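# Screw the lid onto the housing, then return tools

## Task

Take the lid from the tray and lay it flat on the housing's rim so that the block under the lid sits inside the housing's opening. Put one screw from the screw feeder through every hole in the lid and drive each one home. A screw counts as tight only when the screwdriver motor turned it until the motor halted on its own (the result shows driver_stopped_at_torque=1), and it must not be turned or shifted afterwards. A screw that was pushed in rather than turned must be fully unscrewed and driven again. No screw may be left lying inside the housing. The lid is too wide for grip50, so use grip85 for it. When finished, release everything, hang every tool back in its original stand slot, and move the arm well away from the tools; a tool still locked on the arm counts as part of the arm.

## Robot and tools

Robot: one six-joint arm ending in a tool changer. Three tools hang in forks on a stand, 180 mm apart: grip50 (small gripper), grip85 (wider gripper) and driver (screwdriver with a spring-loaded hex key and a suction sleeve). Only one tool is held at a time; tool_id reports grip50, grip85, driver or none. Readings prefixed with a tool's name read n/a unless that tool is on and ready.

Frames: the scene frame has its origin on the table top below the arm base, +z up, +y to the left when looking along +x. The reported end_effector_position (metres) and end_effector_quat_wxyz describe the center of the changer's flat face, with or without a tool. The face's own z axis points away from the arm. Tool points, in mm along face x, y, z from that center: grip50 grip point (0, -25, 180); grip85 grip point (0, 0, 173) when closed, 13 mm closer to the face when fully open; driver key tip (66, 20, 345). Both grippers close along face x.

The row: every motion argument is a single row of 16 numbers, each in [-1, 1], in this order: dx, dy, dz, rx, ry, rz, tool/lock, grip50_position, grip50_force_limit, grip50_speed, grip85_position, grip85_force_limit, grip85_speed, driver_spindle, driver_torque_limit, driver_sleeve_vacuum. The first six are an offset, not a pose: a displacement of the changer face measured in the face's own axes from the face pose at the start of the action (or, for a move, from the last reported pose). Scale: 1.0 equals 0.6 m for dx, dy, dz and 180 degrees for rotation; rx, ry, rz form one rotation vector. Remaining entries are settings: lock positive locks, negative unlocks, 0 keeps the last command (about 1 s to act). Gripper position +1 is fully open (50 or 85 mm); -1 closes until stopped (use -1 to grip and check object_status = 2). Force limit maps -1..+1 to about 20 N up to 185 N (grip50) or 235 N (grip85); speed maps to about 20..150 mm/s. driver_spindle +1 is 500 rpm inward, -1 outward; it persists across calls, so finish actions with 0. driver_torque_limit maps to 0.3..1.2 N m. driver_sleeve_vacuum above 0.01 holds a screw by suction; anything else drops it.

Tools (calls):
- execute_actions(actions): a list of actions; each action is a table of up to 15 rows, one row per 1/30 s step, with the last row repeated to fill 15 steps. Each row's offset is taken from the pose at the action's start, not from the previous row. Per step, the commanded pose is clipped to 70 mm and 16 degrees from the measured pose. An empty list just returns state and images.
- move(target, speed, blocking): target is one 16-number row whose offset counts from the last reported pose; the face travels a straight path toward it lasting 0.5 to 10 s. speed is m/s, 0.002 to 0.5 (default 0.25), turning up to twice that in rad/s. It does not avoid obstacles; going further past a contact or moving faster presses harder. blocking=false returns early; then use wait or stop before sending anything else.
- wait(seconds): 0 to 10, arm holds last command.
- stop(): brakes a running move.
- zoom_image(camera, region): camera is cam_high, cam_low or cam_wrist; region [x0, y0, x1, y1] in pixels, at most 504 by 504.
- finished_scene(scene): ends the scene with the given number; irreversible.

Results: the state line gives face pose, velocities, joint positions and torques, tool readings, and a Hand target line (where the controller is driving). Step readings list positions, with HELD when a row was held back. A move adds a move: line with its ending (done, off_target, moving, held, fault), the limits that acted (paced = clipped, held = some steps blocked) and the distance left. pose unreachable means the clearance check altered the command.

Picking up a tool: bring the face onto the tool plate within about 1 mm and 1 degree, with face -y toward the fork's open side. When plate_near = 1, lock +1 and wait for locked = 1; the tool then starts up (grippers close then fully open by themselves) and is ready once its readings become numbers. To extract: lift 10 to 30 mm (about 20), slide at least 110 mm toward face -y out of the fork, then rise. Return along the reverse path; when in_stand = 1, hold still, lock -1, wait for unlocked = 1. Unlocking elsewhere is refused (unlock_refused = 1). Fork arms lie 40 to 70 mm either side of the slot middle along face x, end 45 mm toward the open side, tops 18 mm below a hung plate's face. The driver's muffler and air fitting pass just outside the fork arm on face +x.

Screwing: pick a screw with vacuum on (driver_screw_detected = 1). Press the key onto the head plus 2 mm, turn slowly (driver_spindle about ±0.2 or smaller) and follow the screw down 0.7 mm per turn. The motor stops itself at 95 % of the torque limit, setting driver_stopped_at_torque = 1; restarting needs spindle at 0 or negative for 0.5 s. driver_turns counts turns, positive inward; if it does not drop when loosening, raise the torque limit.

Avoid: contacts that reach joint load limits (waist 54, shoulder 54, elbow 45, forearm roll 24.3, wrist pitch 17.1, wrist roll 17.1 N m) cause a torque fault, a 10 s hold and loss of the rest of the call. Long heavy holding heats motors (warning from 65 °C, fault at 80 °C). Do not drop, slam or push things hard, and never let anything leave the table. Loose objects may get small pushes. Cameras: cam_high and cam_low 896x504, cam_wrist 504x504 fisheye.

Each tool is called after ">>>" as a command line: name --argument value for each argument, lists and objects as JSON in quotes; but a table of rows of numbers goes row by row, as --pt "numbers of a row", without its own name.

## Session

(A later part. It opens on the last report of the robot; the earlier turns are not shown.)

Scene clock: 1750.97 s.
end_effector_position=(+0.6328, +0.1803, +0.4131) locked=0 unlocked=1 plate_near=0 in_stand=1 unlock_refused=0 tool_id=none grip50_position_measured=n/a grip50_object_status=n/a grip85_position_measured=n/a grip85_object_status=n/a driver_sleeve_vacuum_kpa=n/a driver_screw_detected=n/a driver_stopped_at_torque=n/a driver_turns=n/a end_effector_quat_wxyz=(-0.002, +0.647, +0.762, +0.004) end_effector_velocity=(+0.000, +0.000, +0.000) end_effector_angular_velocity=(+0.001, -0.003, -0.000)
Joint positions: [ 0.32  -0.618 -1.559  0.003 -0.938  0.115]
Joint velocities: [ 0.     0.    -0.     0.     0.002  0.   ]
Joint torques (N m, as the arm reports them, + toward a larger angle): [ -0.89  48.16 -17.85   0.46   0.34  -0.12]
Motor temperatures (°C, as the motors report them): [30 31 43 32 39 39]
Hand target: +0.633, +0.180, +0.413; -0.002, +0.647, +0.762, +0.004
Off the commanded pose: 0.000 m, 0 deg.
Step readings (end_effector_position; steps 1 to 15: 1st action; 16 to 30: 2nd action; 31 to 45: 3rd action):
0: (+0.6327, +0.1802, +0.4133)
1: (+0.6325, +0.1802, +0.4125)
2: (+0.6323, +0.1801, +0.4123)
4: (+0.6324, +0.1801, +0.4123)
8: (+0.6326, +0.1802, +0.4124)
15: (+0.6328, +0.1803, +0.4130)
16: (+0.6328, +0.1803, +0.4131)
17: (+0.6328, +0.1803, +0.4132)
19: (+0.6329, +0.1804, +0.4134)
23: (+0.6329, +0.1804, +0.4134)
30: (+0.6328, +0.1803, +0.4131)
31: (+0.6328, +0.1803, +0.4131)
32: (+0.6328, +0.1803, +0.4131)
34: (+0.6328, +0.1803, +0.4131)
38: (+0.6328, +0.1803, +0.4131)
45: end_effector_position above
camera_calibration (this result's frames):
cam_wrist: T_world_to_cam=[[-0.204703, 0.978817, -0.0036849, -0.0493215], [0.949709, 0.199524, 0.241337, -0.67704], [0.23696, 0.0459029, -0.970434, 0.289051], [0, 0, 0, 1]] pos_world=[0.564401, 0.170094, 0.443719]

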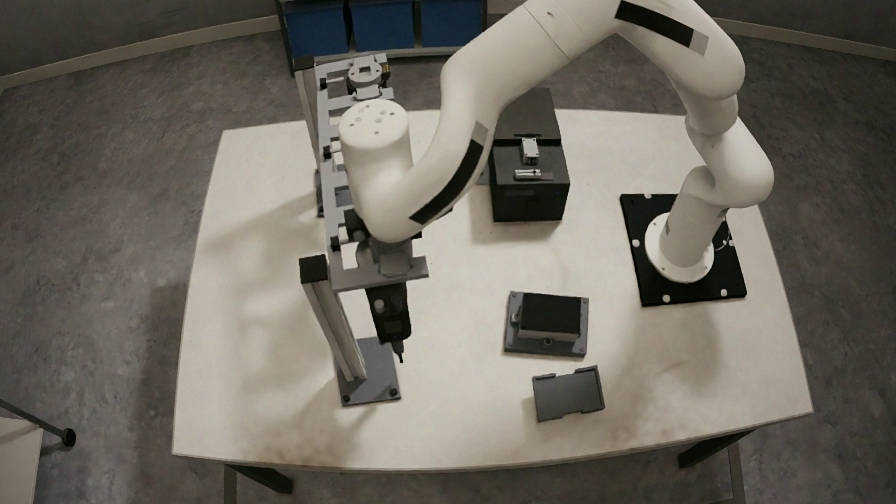

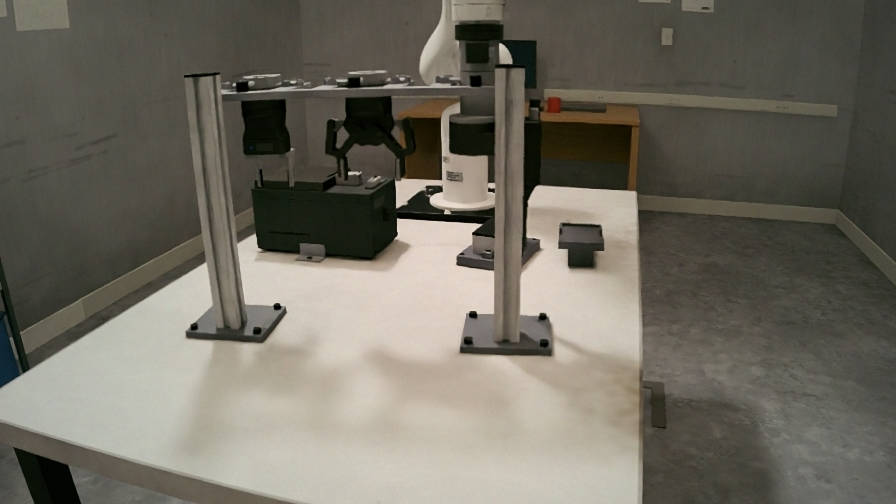

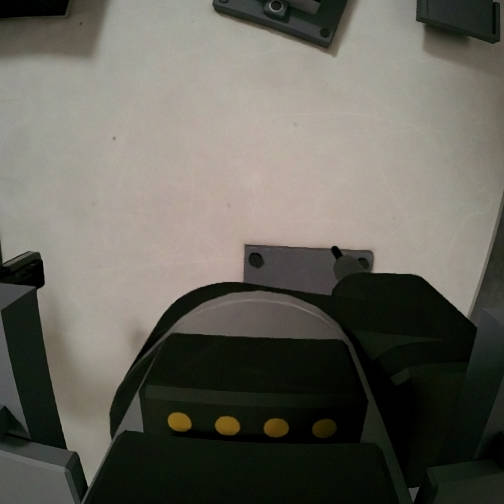

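>>> move --target '[0,0,-0.13,0,0,0,0,1,0,0,1,0,0,0,-1,0]' --speed 0.15

>>> move --target '[-0.28,-0.44,-0.08,0,0,0,0,1,0,0,1,0,0,0,-1,0]' --speed 0.3

Scene clock: 1757.37 s.
end_effector_position=(+0.6326, +0.1797, +0.4907) locked=0 unlocked=1 plate_near=0 in_stand=0 unlock_refused=0 tool_id=none grip50_position_measured=n/a grip50_object_status=n/a grip85_position_measured=n/a grip85_object_status=n/a driver_sleeve_vacuum_kpa=n/a driver_screw_detected=n/a driver_stopped_at_torque=n/a driver_turns=n/a end_effector_quat_wxyz=(-0.002, +0.647, +0.762, +0.004) end_effector_velocity=(+0.000, -0.000, +0.001) end_effector_angular_velocity=(-0.001, +0.001, +0.000)
Joint positions: [ 0.32  -0.572 -1.666  0.003 -1.092  0.115]
Joint velocities: [-0.    -0.001 -0.004 -0.    -0.004 -0.   ]
Joint torques (N m, as the arm reports them, + toward a larger angle): [ -1.56  47.99 -17.65   0.31  -0.05  -0.4 ]
Motor temperatures (°C, as the motors report them): [30 31 43 32 39 39]
Hand target: +0.633, +0.180, +0.491; -0.002, +0.647, +0.762, +0.004
Off the commanded pose: 0.000 m, 0 deg.
move: done
camera_calibration (this result's frames):
cam_wrist: T_world_to_cam=[[-0.204929, 0.97877, -0.00359643, -0.0484119], [0.949791, 0.199747, 0.240828, -0.695312], [0.236434, 0.0459369, -0.970561, 0.364796], [0, 0, 0, 1]] pos_world=[0.56423, 0.169513, 0.521333]

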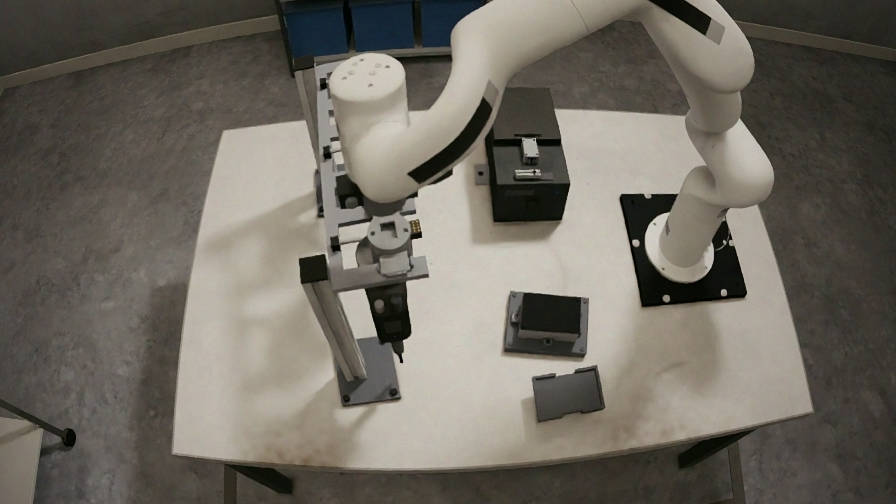

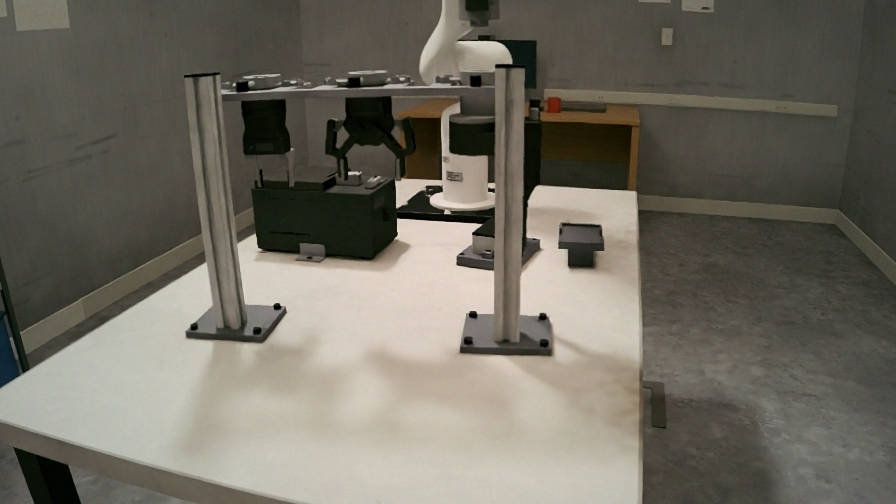

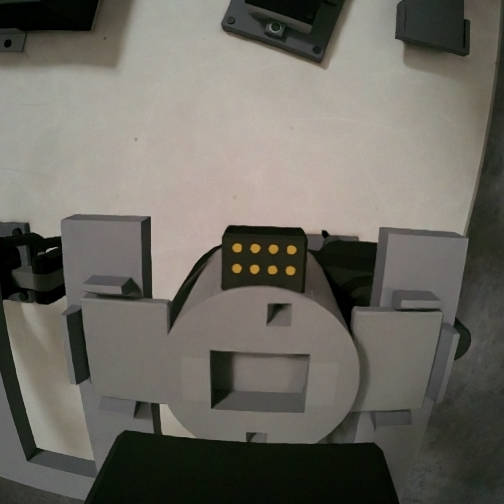

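Scene clock: 1759.00 s.
end_effector_position=(+0.3993, -0.0288, +0.5368) locked=0 unlocked=1 plate_near=0 in_stand=0 unlock_refused=0 tool_id=none grip50_position_measured=n/a grip50_object_status=n/a grip85_position_measured=n/a grip85_object_status=n/a driver_sleeve_vacuum_kpa=n/a driver_screw_detected=n/a driver_stopped_at_torque=n/a driver_turns=n/a end_effector_quat_wxyz=(-0.002, +0.647, +0.763, +0.004) end_effector_velocity=(-0.001, -0.001, +0.000) end_effector_angular_velocity=(+0.000, +0.001, +0.001)
Joint positions: [-0.025  0.116 -0.951  0.003 -1.066 -0.23 ]
Joint velocities: [-0.002  0.003  0.001 -0.    -0.003 -0.003]
Joint torques (N m, as the arm reports them, + toward a larger angle): [ -2.29  13.81 -17.71   0.49   0.05  -0.14]
Motor temperatures (°C, as the motors report them): [30 31 43 32 39 39]
Hand target: +0.399, -0.029, +0.537; -0.002, +0.647, +0.762, +0.004
Off the commanded pose: 0.001 m, 0 deg.
move: done
camera_calibration (this result's frames):
cam_wrist: T_world_to_cam=[[-0.205064, 0.97874, -0.0040884, 0.10836], [0.94968, 0.199982, 0.241072, -0.443239], [0.236764, 0.0455524, -0.970499, 0.474067], [0, 0, 0, 1]] pos_world=[0.330914, -0.0390115, 0.567377]

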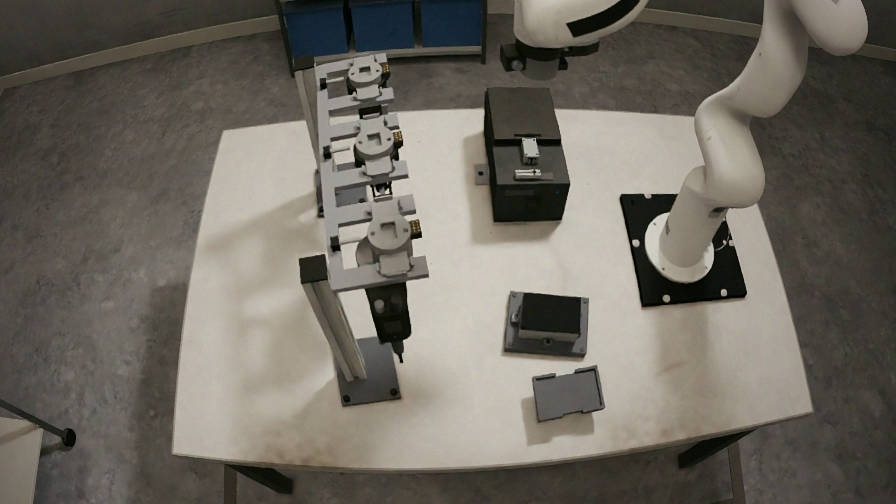

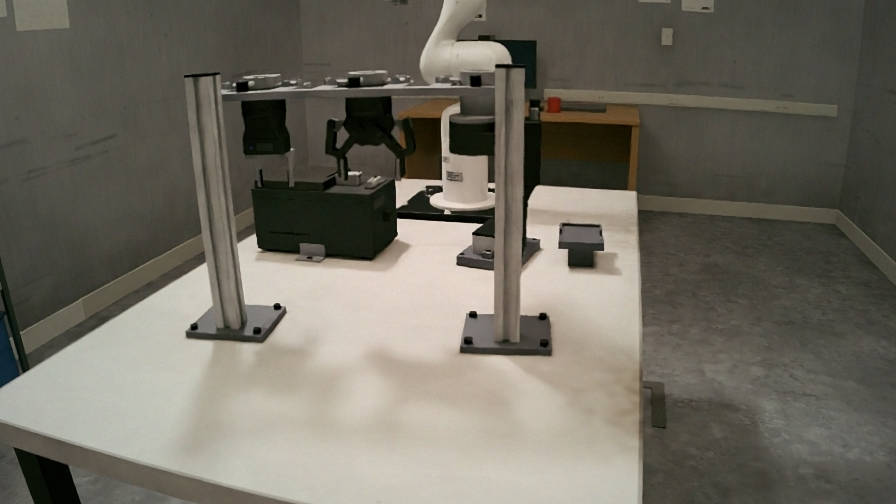

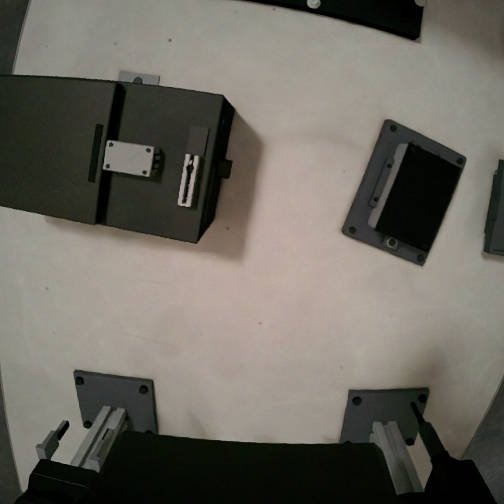

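>>> zoom_image --camera "cam_wrist" --region '[370,130,480,260]'

Region (370, 130, 480, 260) of cam_wrist's 504x504 image, scaled by 3.877, with more detail than that image has; it fills the left 426 columns of this view, and the rest is white.

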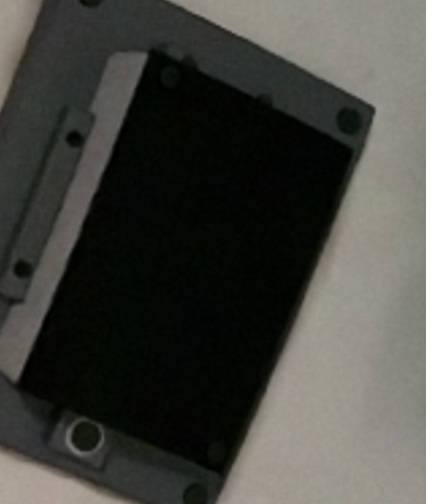

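Both screws are in place, tools hung, arm clear.

>>> finished_scene --scene 2

The scene is finished: the task was done.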